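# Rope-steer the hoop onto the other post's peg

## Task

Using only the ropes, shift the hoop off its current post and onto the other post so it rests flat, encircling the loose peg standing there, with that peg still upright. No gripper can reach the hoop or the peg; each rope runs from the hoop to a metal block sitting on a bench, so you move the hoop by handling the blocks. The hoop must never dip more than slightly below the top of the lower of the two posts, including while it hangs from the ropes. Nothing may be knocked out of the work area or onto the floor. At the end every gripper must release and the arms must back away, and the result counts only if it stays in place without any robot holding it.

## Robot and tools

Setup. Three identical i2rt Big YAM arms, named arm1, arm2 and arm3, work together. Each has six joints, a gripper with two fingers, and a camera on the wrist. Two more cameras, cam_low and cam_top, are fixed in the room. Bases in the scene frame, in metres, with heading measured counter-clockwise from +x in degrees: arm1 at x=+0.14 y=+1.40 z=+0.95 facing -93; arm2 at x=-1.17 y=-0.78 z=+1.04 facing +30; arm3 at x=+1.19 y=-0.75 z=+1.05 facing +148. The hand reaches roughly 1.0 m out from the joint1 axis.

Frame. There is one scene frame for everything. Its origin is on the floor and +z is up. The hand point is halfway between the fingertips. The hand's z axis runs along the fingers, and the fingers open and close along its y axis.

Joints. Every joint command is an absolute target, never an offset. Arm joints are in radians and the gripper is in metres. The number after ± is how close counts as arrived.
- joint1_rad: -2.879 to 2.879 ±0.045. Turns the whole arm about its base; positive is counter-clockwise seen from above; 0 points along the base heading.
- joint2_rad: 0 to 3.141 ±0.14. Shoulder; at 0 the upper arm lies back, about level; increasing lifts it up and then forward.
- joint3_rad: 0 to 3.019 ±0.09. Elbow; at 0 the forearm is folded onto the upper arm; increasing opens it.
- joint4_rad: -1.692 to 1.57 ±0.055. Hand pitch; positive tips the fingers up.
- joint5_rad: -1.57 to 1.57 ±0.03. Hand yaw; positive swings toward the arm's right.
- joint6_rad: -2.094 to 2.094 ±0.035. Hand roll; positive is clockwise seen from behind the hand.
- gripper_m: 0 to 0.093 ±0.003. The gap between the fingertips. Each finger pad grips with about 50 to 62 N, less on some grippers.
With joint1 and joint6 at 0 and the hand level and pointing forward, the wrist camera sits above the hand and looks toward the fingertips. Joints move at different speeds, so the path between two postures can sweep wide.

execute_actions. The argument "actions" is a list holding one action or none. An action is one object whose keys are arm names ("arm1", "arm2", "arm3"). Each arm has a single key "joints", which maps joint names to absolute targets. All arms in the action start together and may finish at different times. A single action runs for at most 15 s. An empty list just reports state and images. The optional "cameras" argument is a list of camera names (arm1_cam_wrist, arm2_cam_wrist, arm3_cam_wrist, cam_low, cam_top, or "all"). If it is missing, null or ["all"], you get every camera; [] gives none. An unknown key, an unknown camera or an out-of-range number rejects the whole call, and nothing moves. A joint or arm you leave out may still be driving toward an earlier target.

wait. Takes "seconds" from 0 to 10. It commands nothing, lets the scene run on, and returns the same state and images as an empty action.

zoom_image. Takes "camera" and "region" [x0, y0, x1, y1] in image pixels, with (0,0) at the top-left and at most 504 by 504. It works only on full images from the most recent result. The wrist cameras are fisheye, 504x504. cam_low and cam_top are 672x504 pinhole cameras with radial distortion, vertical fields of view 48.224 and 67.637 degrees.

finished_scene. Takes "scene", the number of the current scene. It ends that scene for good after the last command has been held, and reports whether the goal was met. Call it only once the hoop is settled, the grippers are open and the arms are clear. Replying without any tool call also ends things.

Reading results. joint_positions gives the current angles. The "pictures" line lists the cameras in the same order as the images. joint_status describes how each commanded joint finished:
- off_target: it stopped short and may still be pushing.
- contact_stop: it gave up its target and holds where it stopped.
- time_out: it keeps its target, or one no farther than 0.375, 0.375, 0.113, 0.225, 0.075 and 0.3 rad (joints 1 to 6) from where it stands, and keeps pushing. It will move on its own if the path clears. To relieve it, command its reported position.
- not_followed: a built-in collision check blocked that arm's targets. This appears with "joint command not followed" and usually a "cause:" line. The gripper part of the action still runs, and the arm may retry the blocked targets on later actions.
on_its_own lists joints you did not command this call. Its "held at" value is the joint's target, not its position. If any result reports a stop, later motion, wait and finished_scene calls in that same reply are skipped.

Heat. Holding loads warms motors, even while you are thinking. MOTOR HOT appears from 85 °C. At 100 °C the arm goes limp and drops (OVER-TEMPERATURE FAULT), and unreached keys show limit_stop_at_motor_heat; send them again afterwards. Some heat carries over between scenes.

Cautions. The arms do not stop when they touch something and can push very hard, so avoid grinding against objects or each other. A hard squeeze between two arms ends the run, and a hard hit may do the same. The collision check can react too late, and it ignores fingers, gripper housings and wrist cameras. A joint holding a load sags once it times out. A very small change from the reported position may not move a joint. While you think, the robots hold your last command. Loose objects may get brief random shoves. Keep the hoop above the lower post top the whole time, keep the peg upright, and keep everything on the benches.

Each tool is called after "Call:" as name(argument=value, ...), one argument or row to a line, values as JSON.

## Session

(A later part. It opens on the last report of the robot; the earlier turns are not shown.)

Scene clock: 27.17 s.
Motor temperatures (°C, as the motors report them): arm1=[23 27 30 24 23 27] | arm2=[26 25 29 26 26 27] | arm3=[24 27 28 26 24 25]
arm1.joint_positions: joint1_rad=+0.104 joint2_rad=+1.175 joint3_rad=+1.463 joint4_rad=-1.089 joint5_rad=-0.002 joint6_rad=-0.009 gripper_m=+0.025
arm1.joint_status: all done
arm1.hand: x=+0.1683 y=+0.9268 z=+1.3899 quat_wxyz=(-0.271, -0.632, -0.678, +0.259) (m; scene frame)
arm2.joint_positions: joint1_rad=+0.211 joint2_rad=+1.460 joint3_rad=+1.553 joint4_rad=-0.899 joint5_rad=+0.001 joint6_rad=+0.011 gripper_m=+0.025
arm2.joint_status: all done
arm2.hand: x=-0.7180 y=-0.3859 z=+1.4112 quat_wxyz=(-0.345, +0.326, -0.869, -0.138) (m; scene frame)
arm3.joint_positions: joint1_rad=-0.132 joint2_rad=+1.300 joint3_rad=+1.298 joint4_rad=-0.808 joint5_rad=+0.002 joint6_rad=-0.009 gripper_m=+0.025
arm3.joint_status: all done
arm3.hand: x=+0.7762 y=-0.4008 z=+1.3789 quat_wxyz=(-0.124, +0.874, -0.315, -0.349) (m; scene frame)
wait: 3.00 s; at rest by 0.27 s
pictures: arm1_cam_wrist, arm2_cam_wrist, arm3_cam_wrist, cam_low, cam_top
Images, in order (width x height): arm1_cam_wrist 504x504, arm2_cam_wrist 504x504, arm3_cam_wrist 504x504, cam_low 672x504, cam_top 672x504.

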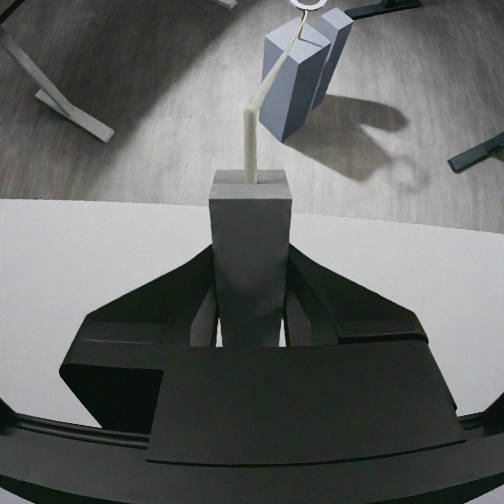

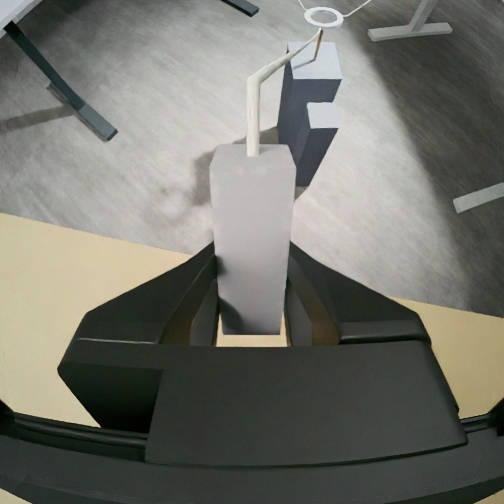

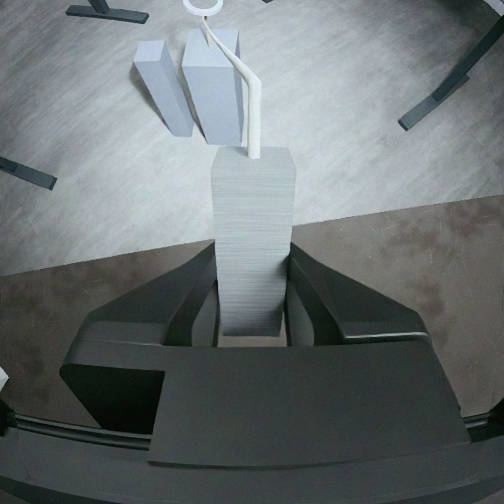

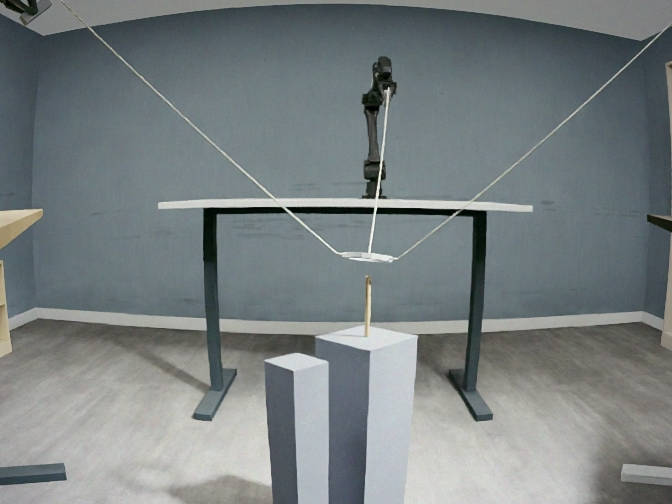

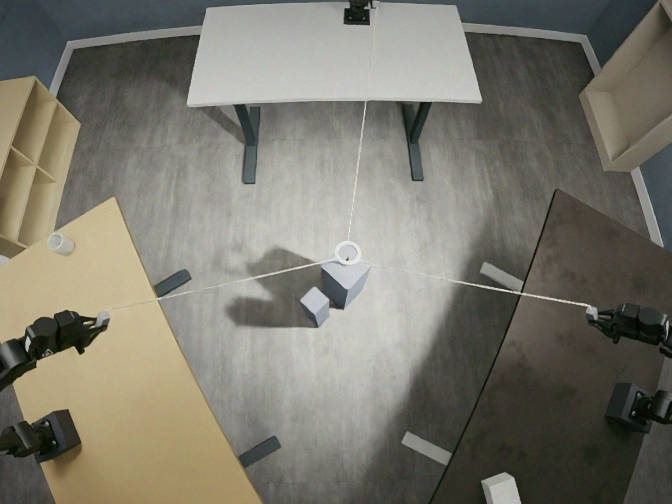

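Call:
execute_actions(
  actions=[
    {"arm1":{"joints":{"joint2_rad":1.13,"joint3_rad":1.205,"joint4_rad":-0.825}},"arm2":{"joints":{"joint3_rad":1.315,"joint4_rad":-0.62}},"arm3":{"joints":{"joint2_rad":1.305,"joint3_rad":1.095,"joint4_rad":-0.53}}},
  ],
  cameras=[],
)

Call:
wait(
  seconds=2,
)

Scene clock: 28.73 s.
Motor temperatures (°C, as the motors report them): arm1=[23 27 30 24 23 27] | arm2=[26 25 29 26 26 27] | arm3=[24 27 28 26 24 25]
arm1.joint_positions: joint1_rad=+0.104 joint2_rad=+1.148 joint3_rad=+1.189 joint4_rad=-0.848 joint5_rad=-0.002 joint6_rad=-0.009 gripper_m=+0.025
arm1.joint_status: all done
arm1.hand: x=+0.1681 y=+0.9229 z=+1.2938 quat_wxyz=(-0.269, -0.633, -0.678, +0.258) (m; scene frame)
arm2.joint_positions: joint1_rad=+0.211 joint2_rad=+1.457 joint3_rad=+1.304 joint4_rad=-0.650 joint5_rad=+0.001 joint6_rad=+0.011 gripper_m=+0.025
arm2.joint_status: all done
arm2.hand: x=-0.7212 y=-0.3878 z=+1.3176 quat_wxyz=(-0.346, +0.326, -0.869, -0.138) (m; scene frame)
arm3.joint_positions: joint1_rad=-0.132 joint2_rad=+1.322 joint3_rad=+1.073 joint4_rad=-0.557 joint5_rad=+0.002 joint6_rad=-0.009 gripper_m=+0.025
arm3.joint_status: all done
arm3.hand: x=+0.7778 y=-0.4032 z=+1.2866 quat_wxyz=(-0.125, +0.873, -0.315, -0.350) (m; scene frame)
pictures: none
No camera images: the call's "cameras" was empty. Leave "cameras" out to get every camera's image.

Scene clock: 30.73 s.
Motor temperatures (°C, as the motors report them): arm1=[23 27 30 24 23 27] | arm2=[26 25 29 26 26 27] | arm3=[24 27 29 26 24 25]
arm1.joint_positions: joint1_rad=+0.104 joint2_rad=+1.148 joint3_rad=+1.189 joint4_rad=-0.848 joint5_rad=-0.002 joint6_rad=-0.009 gripper_m=+0.025
arm1.joint_status: all done
arm1.hand: x=+0.1681 y=+0.9229 z=+1.2938 quat_wxyz=(-0.269, -0.633, -0.678, +0.258) (m; scene frame)
arm2.joint_positions: joint1_rad=+0.211 joint2_rad=+1.457 joint3_rad=+1.304 joint4_rad=-0.650 joint5_rad=+0.001 joint6_rad=+0.011 gripper_m=+0.025
arm2.joint_status: all done
arm2.hand: x=-0.7212 y=-0.3878 z=+1.3176 quat_wxyz=(-0.346, +0.326, -0.869, -0.138) (m; scene frame)
arm3.joint_positions: joint1_rad=-0.132 joint2_rad=+1.322 joint3_rad=+1.073 joint4_rad=-0.557 joint5_rad=+0.002 joint6_rad=-0.009 gripper_m=+0.025
arm3.joint_status: all done
arm3.hand: x=+0.7778 y=-0.4032 z=+1.2866 quat_wxyz=(-0.125, +0.873, -0.315, -0.350) (m; scene frame)
wait: 2.00 s; at rest by 0.27 s
pictures: arm1_cam_wrist, arm2_cam_wrist, arm3_cam_wrist, cam_low, cam_top
Images, in order (width x height): arm1_cam_wrist 504x504, arm2_cam_wrist 504x504, arm3_cam_wrist 504x504, cam_low 672x504, cam_top 672x504.

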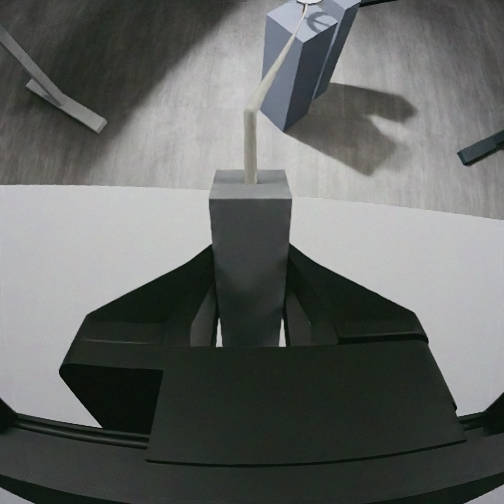

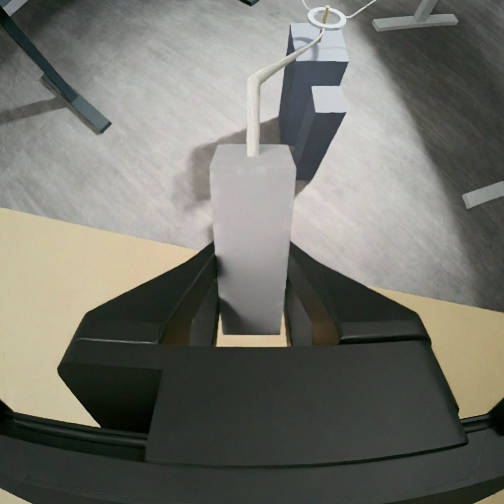

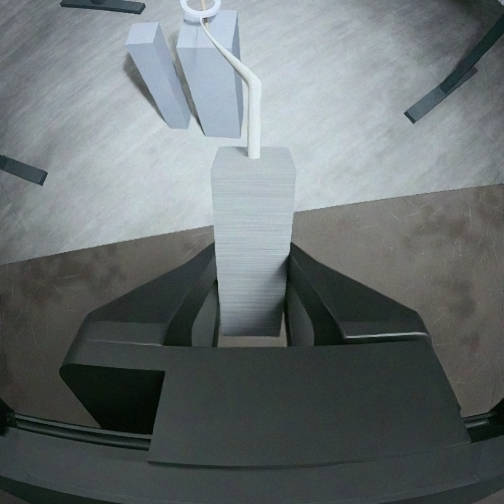

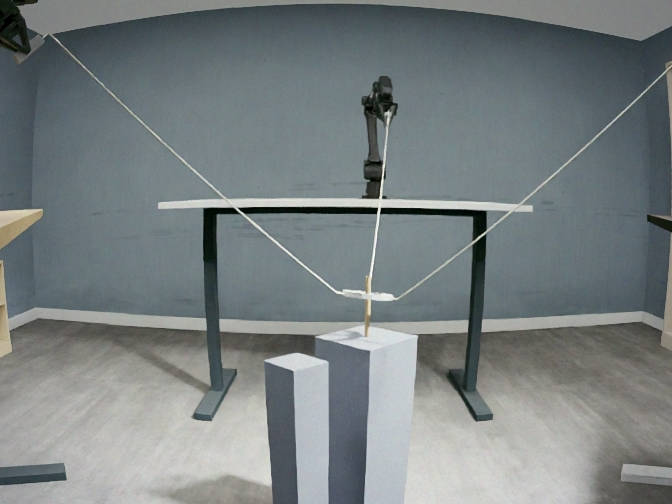

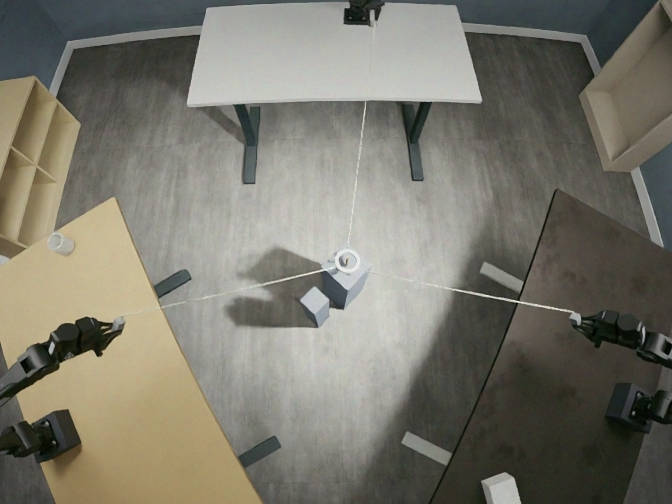

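Lower about 0.11 more.

Call:
execute_actions(
  actions=[
    {"arm1":{"joints":{"joint2_rad":1.15,"joint3_rad":0.945,"joint4_rad":-0.545}},"arm2":{"joints":{"joint2_rad":1.51,"joint3_rad":1.09,"joint4_rad":-0.325}},"arm3":{"joints":{"joint2_rad":1.41,"joint3_rad":0.905,"joint4_rad":-0.235}}},
  ],
  cameras=["cam_low","cam_top"],
)

Scene clock: 32.30 s.
Motor temperatures (°C, as the motors report them): arm1=[23 27 30 24 23 27] | arm2=[26 25 29 26 26 27] | arm3=[24 27 29 26 24 25]
arm1.joint_positions: joint1_rad=+0.104 joint2_rad=+1.165 joint3_rad=+0.930 joint4_rad=-0.568 joint5_rad=-0.002 joint6_rad=-0.009 gripper_m=+0.025
arm1.joint_status: all done
arm1.hand: x=+0.1675 y=+0.9260 z=+1.1915 quat_wxyz=(-0.270, -0.633, -0.678, +0.259) (m; scene frame)
arm2.joint_positions: joint1_rad=+0.211 joint2_rad=+1.523 joint3_rad=+1.076 joint4_rad=-0.353 joint5_rad=+0.001 joint6_rad=+0.011 gripper_m=+0.025
arm2.joint_status: all done
arm2.hand: x=-0.7277 y=-0.3924 z=+1.2085 quat_wxyz=(-0.347, +0.325, -0.869, -0.139) (m; scene frame)
arm3.joint_positions: joint1_rad=-0.132 joint2_rad=+1.440 joint3_rad=+0.875 joint4_rad=-0.262 joint5_rad=+0.002 joint6_rad=-0.009 gripper_m=+0.025
arm3.joint_status: all done
arm3.hand: x=+0.7817 y=-0.4079 z=+1.1737 quat_wxyz=(-0.122, +0.877, -0.316, -0.341) (m; scene frame)
pictures: cam_low, cam_top
Images, in order (width x height): cam_low 672x504, cam_top 672x504.

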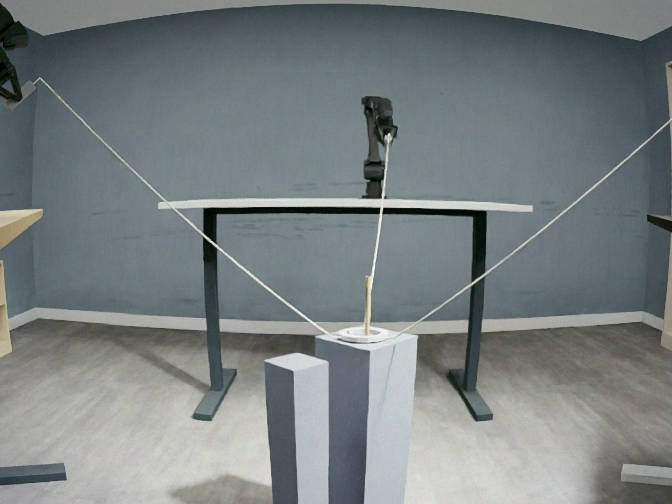

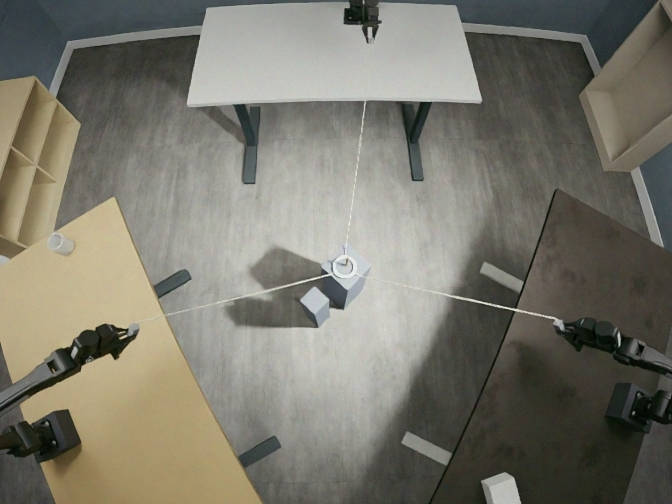

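Call:
execute_actions(
  actions=[
    {"arm1":{"joints":{"joint2_rad":1.86,"joint3_rad":1.44}},"arm2":{"joints":{"joint1_rad":0.17,"joint2_rad":1.98,"joint3_rad":1.44}},"arm3":{"joints":{"joint2_rad":1.96,"joint3_rad":1.44}}},
  ],
  cameras=["cam_low"],
)

Call:
execute_actions(
  actions=[
    {"arm1":{"joints":{"joint2_rad":1.93,"joint3_rad":1.45,"joint4_rad":-1.07}},"arm2":{"joints":{"joint2_rad":2.095,"joint3_rad":1.44,"joint4_rad":-0.9}},"arm3":{"joints":{"joint2_rad":2.07,"joint3_rad":1.43,"joint4_rad":-0.9}}},
  ],
)

Scene clock: 34.33 s.
Motor temperatures (°C, as the motors report them): arm1=[23 27 30 24 23 27] | arm2=[26 25 29 26 26 27] | arm3=[24 27 29 26 24 25]
arm1.joint_positions: joint1_rad=+0.104 joint2_rad=+1.882 joint3_rad=+1.388 joint4_rad=-0.553 joint5_rad=-0.002 joint6_rad=-0.009 gripper_m=+0.025
arm1.joint_status: all done
arm1.hand: x=+0.1775 y=+0.7412 z=+1.0285 quat_wxyz=(-0.187, -0.659, -0.706, +0.179) (m; scene frame)
arm2.joint_positions: joint1_rad=+0.170 joint2_rad=+1.991 joint3_rad=+1.385 joint4_rad=-0.342 joint5_rad=+0.001 joint6_rad=+0.011 gripper_m=+0.025
arm2.joint_status: all done
arm2.hand: x=-0.6297 y=-0.3411 z=+1.0689 quat_wxyz=(-0.285, +0.316, -0.898, -0.108) (m; scene frame)
arm3.joint_positions: joint1_rad=-0.132 joint2_rad=+1.982 joint3_rad=+1.384 joint4_rad=-0.254 joint5_rad=+0.002 joint6_rad=-0.009 gripper_m=+0.025
arm3.joint_status: all done
arm3.hand: x=+0.6402 y=-0.2906 z=+1.0941 quat_wxyz=(-0.118, +0.881, -0.317, -0.330) (m; scene frame)
pictures: cam_low
Images, in order (width x height): cam_low 672x504.

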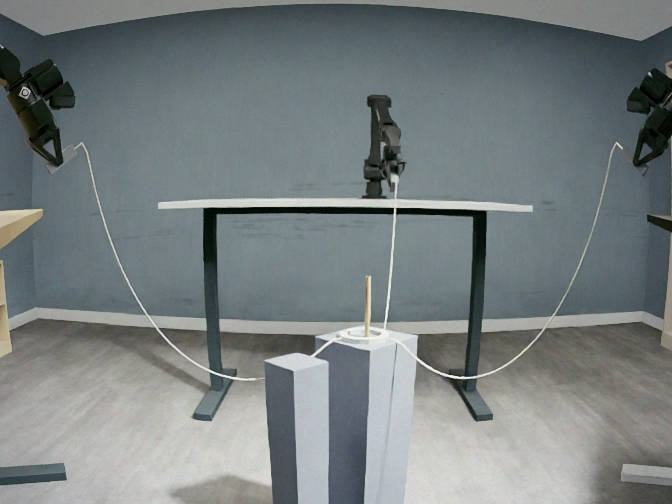

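Scene clock: 35.70 s.
Motor temperatures (°C, as the motors report them): arm1=[23 27 30 24 23 27] | arm2=[26 25 29 26 26 27] | arm3=[24 27 29 26 24 25]
arm1.joint_positions: joint1_rad=+0.104 joint2_rad=+1.933 joint3_rad=+1.411 joint4_rad=-1.060 joint5_rad=-0.002 joint6_rad=-0.009 gripper_m=+0.025
arm1.joint_status: all done
arm1.hand: x=+0.1707 y=+0.8553 z=+0.9767 quat_wxyz=(+0.005, -0.683, -0.730, -0.003) (m; scene frame)
arm2.joint_positions: joint1_rad=+0.170 joint2_rad=+2.094 joint3_rad=+1.400 joint4_rad=-0.886 joint5_rad=+0.001 joint6_rad=+0.011 gripper_m=+0.025
arm2.joint_status: all done
arm2.hand: x=-0.7340 y=-0.4264 z=+0.9729 quat_wxyz=(+0.007, +0.333, -0.943, -0.001) (m; scene frame)
arm3.joint_positions: joint1_rad=-0.132 joint2_rad=+2.089 joint3_rad=+1.396 joint4_rad=-0.889 joint5_rad=+0.002 joint6_rad=-0.009 gripper_m=+0.025
arm3.joint_status: all done
arm3.hand: x=+0.7574 y=-0.3901 z=+0.9801 quat_wxyz=(+0.006, +0.942, -0.337, +0.005) (m; scene frame)
pictures: arm1_cam_wrist, arm2_cam_wrist, arm3_cam_wrist, cam_low, cam_top
Images, in order (width x height): arm1_cam_wrist 504x504, arm2_cam_wrist 504x504, arm3_cam_wrist 504x504, cam_low 672x504, cam_top 672x504.

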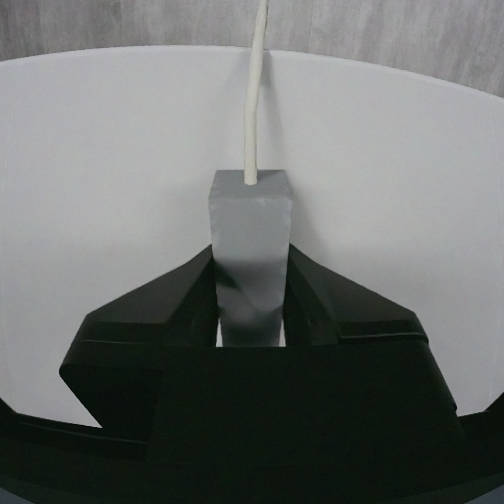

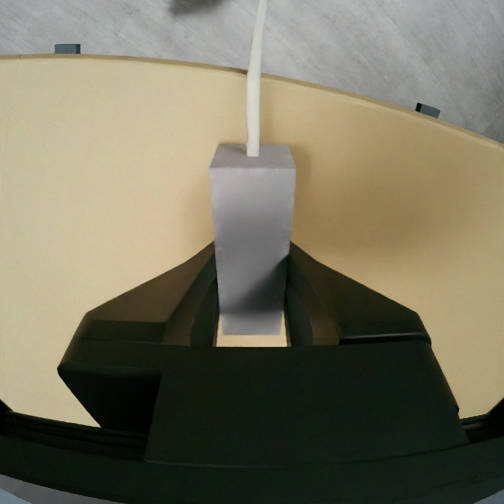

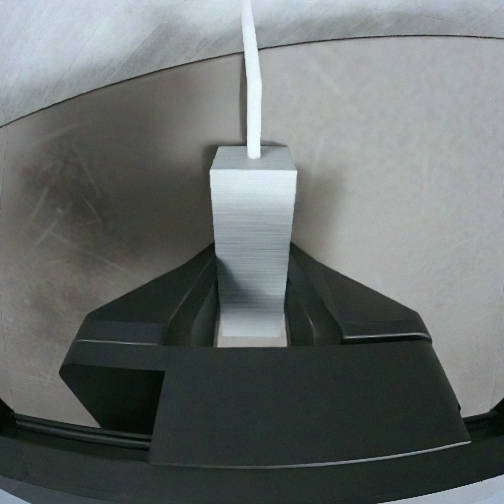

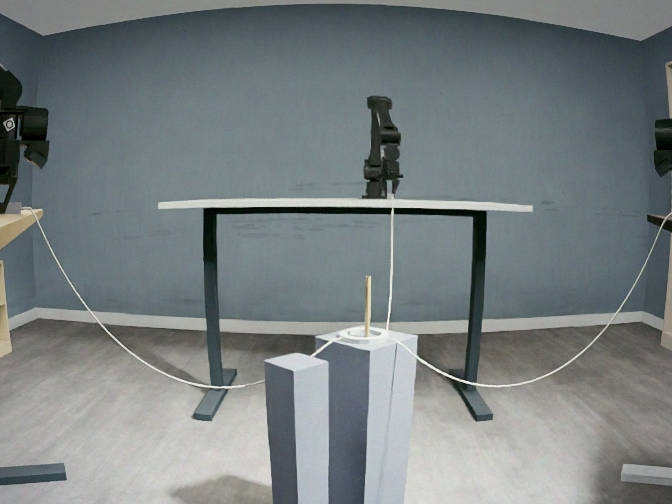

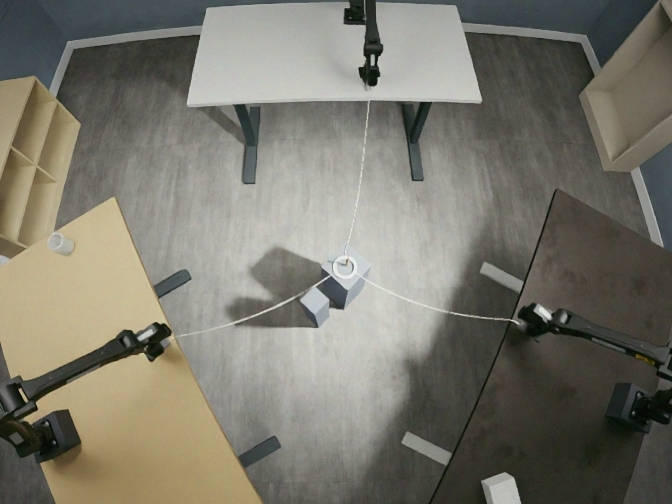

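Call:
execute_actions(
  actions=[
    {"arm1":{"joints":{"gripper_m":0.07}},"arm2":{"joints":{"gripper_m":0.07}},"arm3":{"joints":{"gripper_m":0.07}}},
  ],
  cameras=[],
)

Call:
execute_actions(
  actions=[
    {"arm1":{"joints":{"joint2_rad":1.3}},"arm2":{"joints":{"joint2_rad":1.45}},"arm3":{"joints":{"joint2_rad":1.45}}},
  ],
  cameras=["cam_low","cam_top"],
)

Scene clock: 36.77 s.
Motor temperatures (°C, as the motors report them): arm1=[23 27 30 24 23 27] | arm2=[26 25 29 26 26 27] | arm3=[24 27 29 26 24 25]
arm1.joint_positions: joint1_rad=+0.104 joint2_rad=+1.933 joint3_rad=+1.411 joint4_rad=-1.060 joint5_rad=-0.002 joint6_rad=-0.008 gripper_m=+0.070
arm1.joint_status: all done
arm1.hand: x=+0.1707 y=+0.8553 z=+0.9767 quat_wxyz=(+0.005, -0.683, -0.730, -0.003) (m; scene frame)
arm2.joint_positions: joint1_rad=+0.170 joint2_rad=+2.094 joint3_rad=+1.400 joint4_rad=-0.886 joint5_rad=+0.001 joint6_rad=+0.011 gripper_m=+0.070
arm2.joint_status: all done
arm2.hand: x=-0.7340 y=-0.4264 z=+0.9729 quat_wxyz=(+0.007, +0.334, -0.943, -0.001) (m; scene frame)
arm3.joint_positions: joint1_rad=-0.132 joint2_rad=+2.089 joint3_rad=+1.396 joint4_rad=-0.889 joint5_rad=+0.002 joint6_rad=-0.009 gripper_m=+0.070
arm3.joint_status: all done
arm3.hand: x=+0.7574 y=-0.3901 z=+0.9801 quat_wxyz=(+0.006, +0.942, -0.337, +0.005) (m; scene frame)
pictures: none
No camera images: the call's "cameras" was empty. Leave "cameras" out to get every camera's image.

Scene clock: 38.37 s.
Motor temperatures (°C, as the motors report them): arm1=[23 27 31 24 23 27] | arm2=[26 25 29 26 26 27] | arm3=[24 27 29 26 24 25]
arm1.joint_positions: joint1_rad=+0.104 joint2_rad=+1.302 joint3_rad=+1.430 joint4_rad=-1.063 joint5_rad=-0.002 joint6_rad=-0.008 gripper_m=+0.070
arm1.joint_status: all done
arm1.hand: x=+0.1700 y=+0.8913 z=+1.3173 quat_wxyz=(-0.226, -0.648, -0.694, +0.217) (m; scene frame)
arm2.joint_positions: joint1_rad=+0.170 joint2_rad=+1.430 joint3_rad=+1.420 joint4_rad=-0.889 joint5_rad=+0.001 joint6_rad=+0.011 gripper_m=+0.070
arm2.joint_status: all done
arm2.hand: x=-0.7234 y=-0.4214 z=+1.3574 quat_wxyz=(-0.307, +0.314, -0.891, -0.116) (m; scene frame)
arm3.joint_positions: joint1_rad=-0.132 joint2_rad=+1.446 joint3_rad=+1.408 joint4_rad=-0.892 joint5_rad=+0.002 joint6_rad=-0.009 gripper_m=+0.070
arm3.joint_status: all done
arm3.hand: x=+0.7503 y=-0.3795 z=+1.3476 quat_wxyz=(-0.105, +0.893, -0.321, -0.296) (m; scene frame)
pictures: cam_low, cam_top
Images, in order (width x height): cam_low 672x504, cam_top 672x504.

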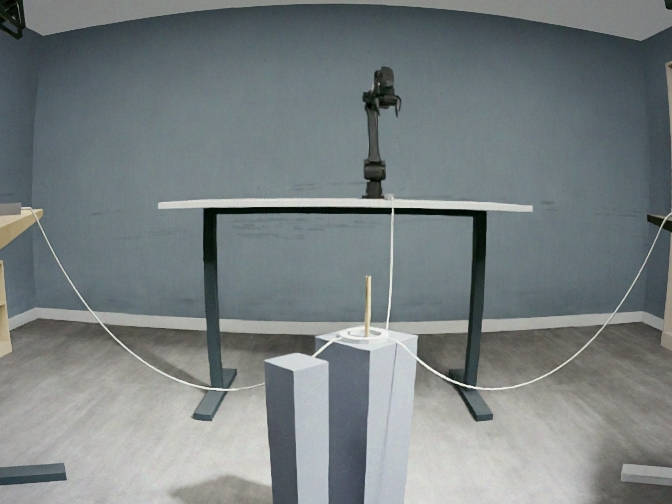

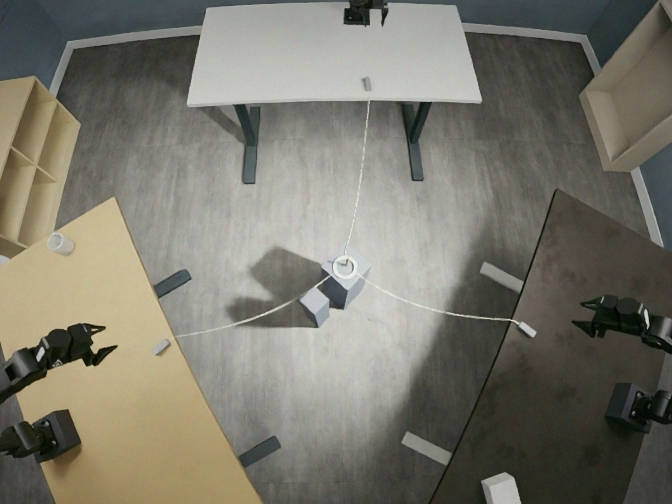

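Call:
finished_scene(
  scene=2,
)

The scene is finished: the task was done.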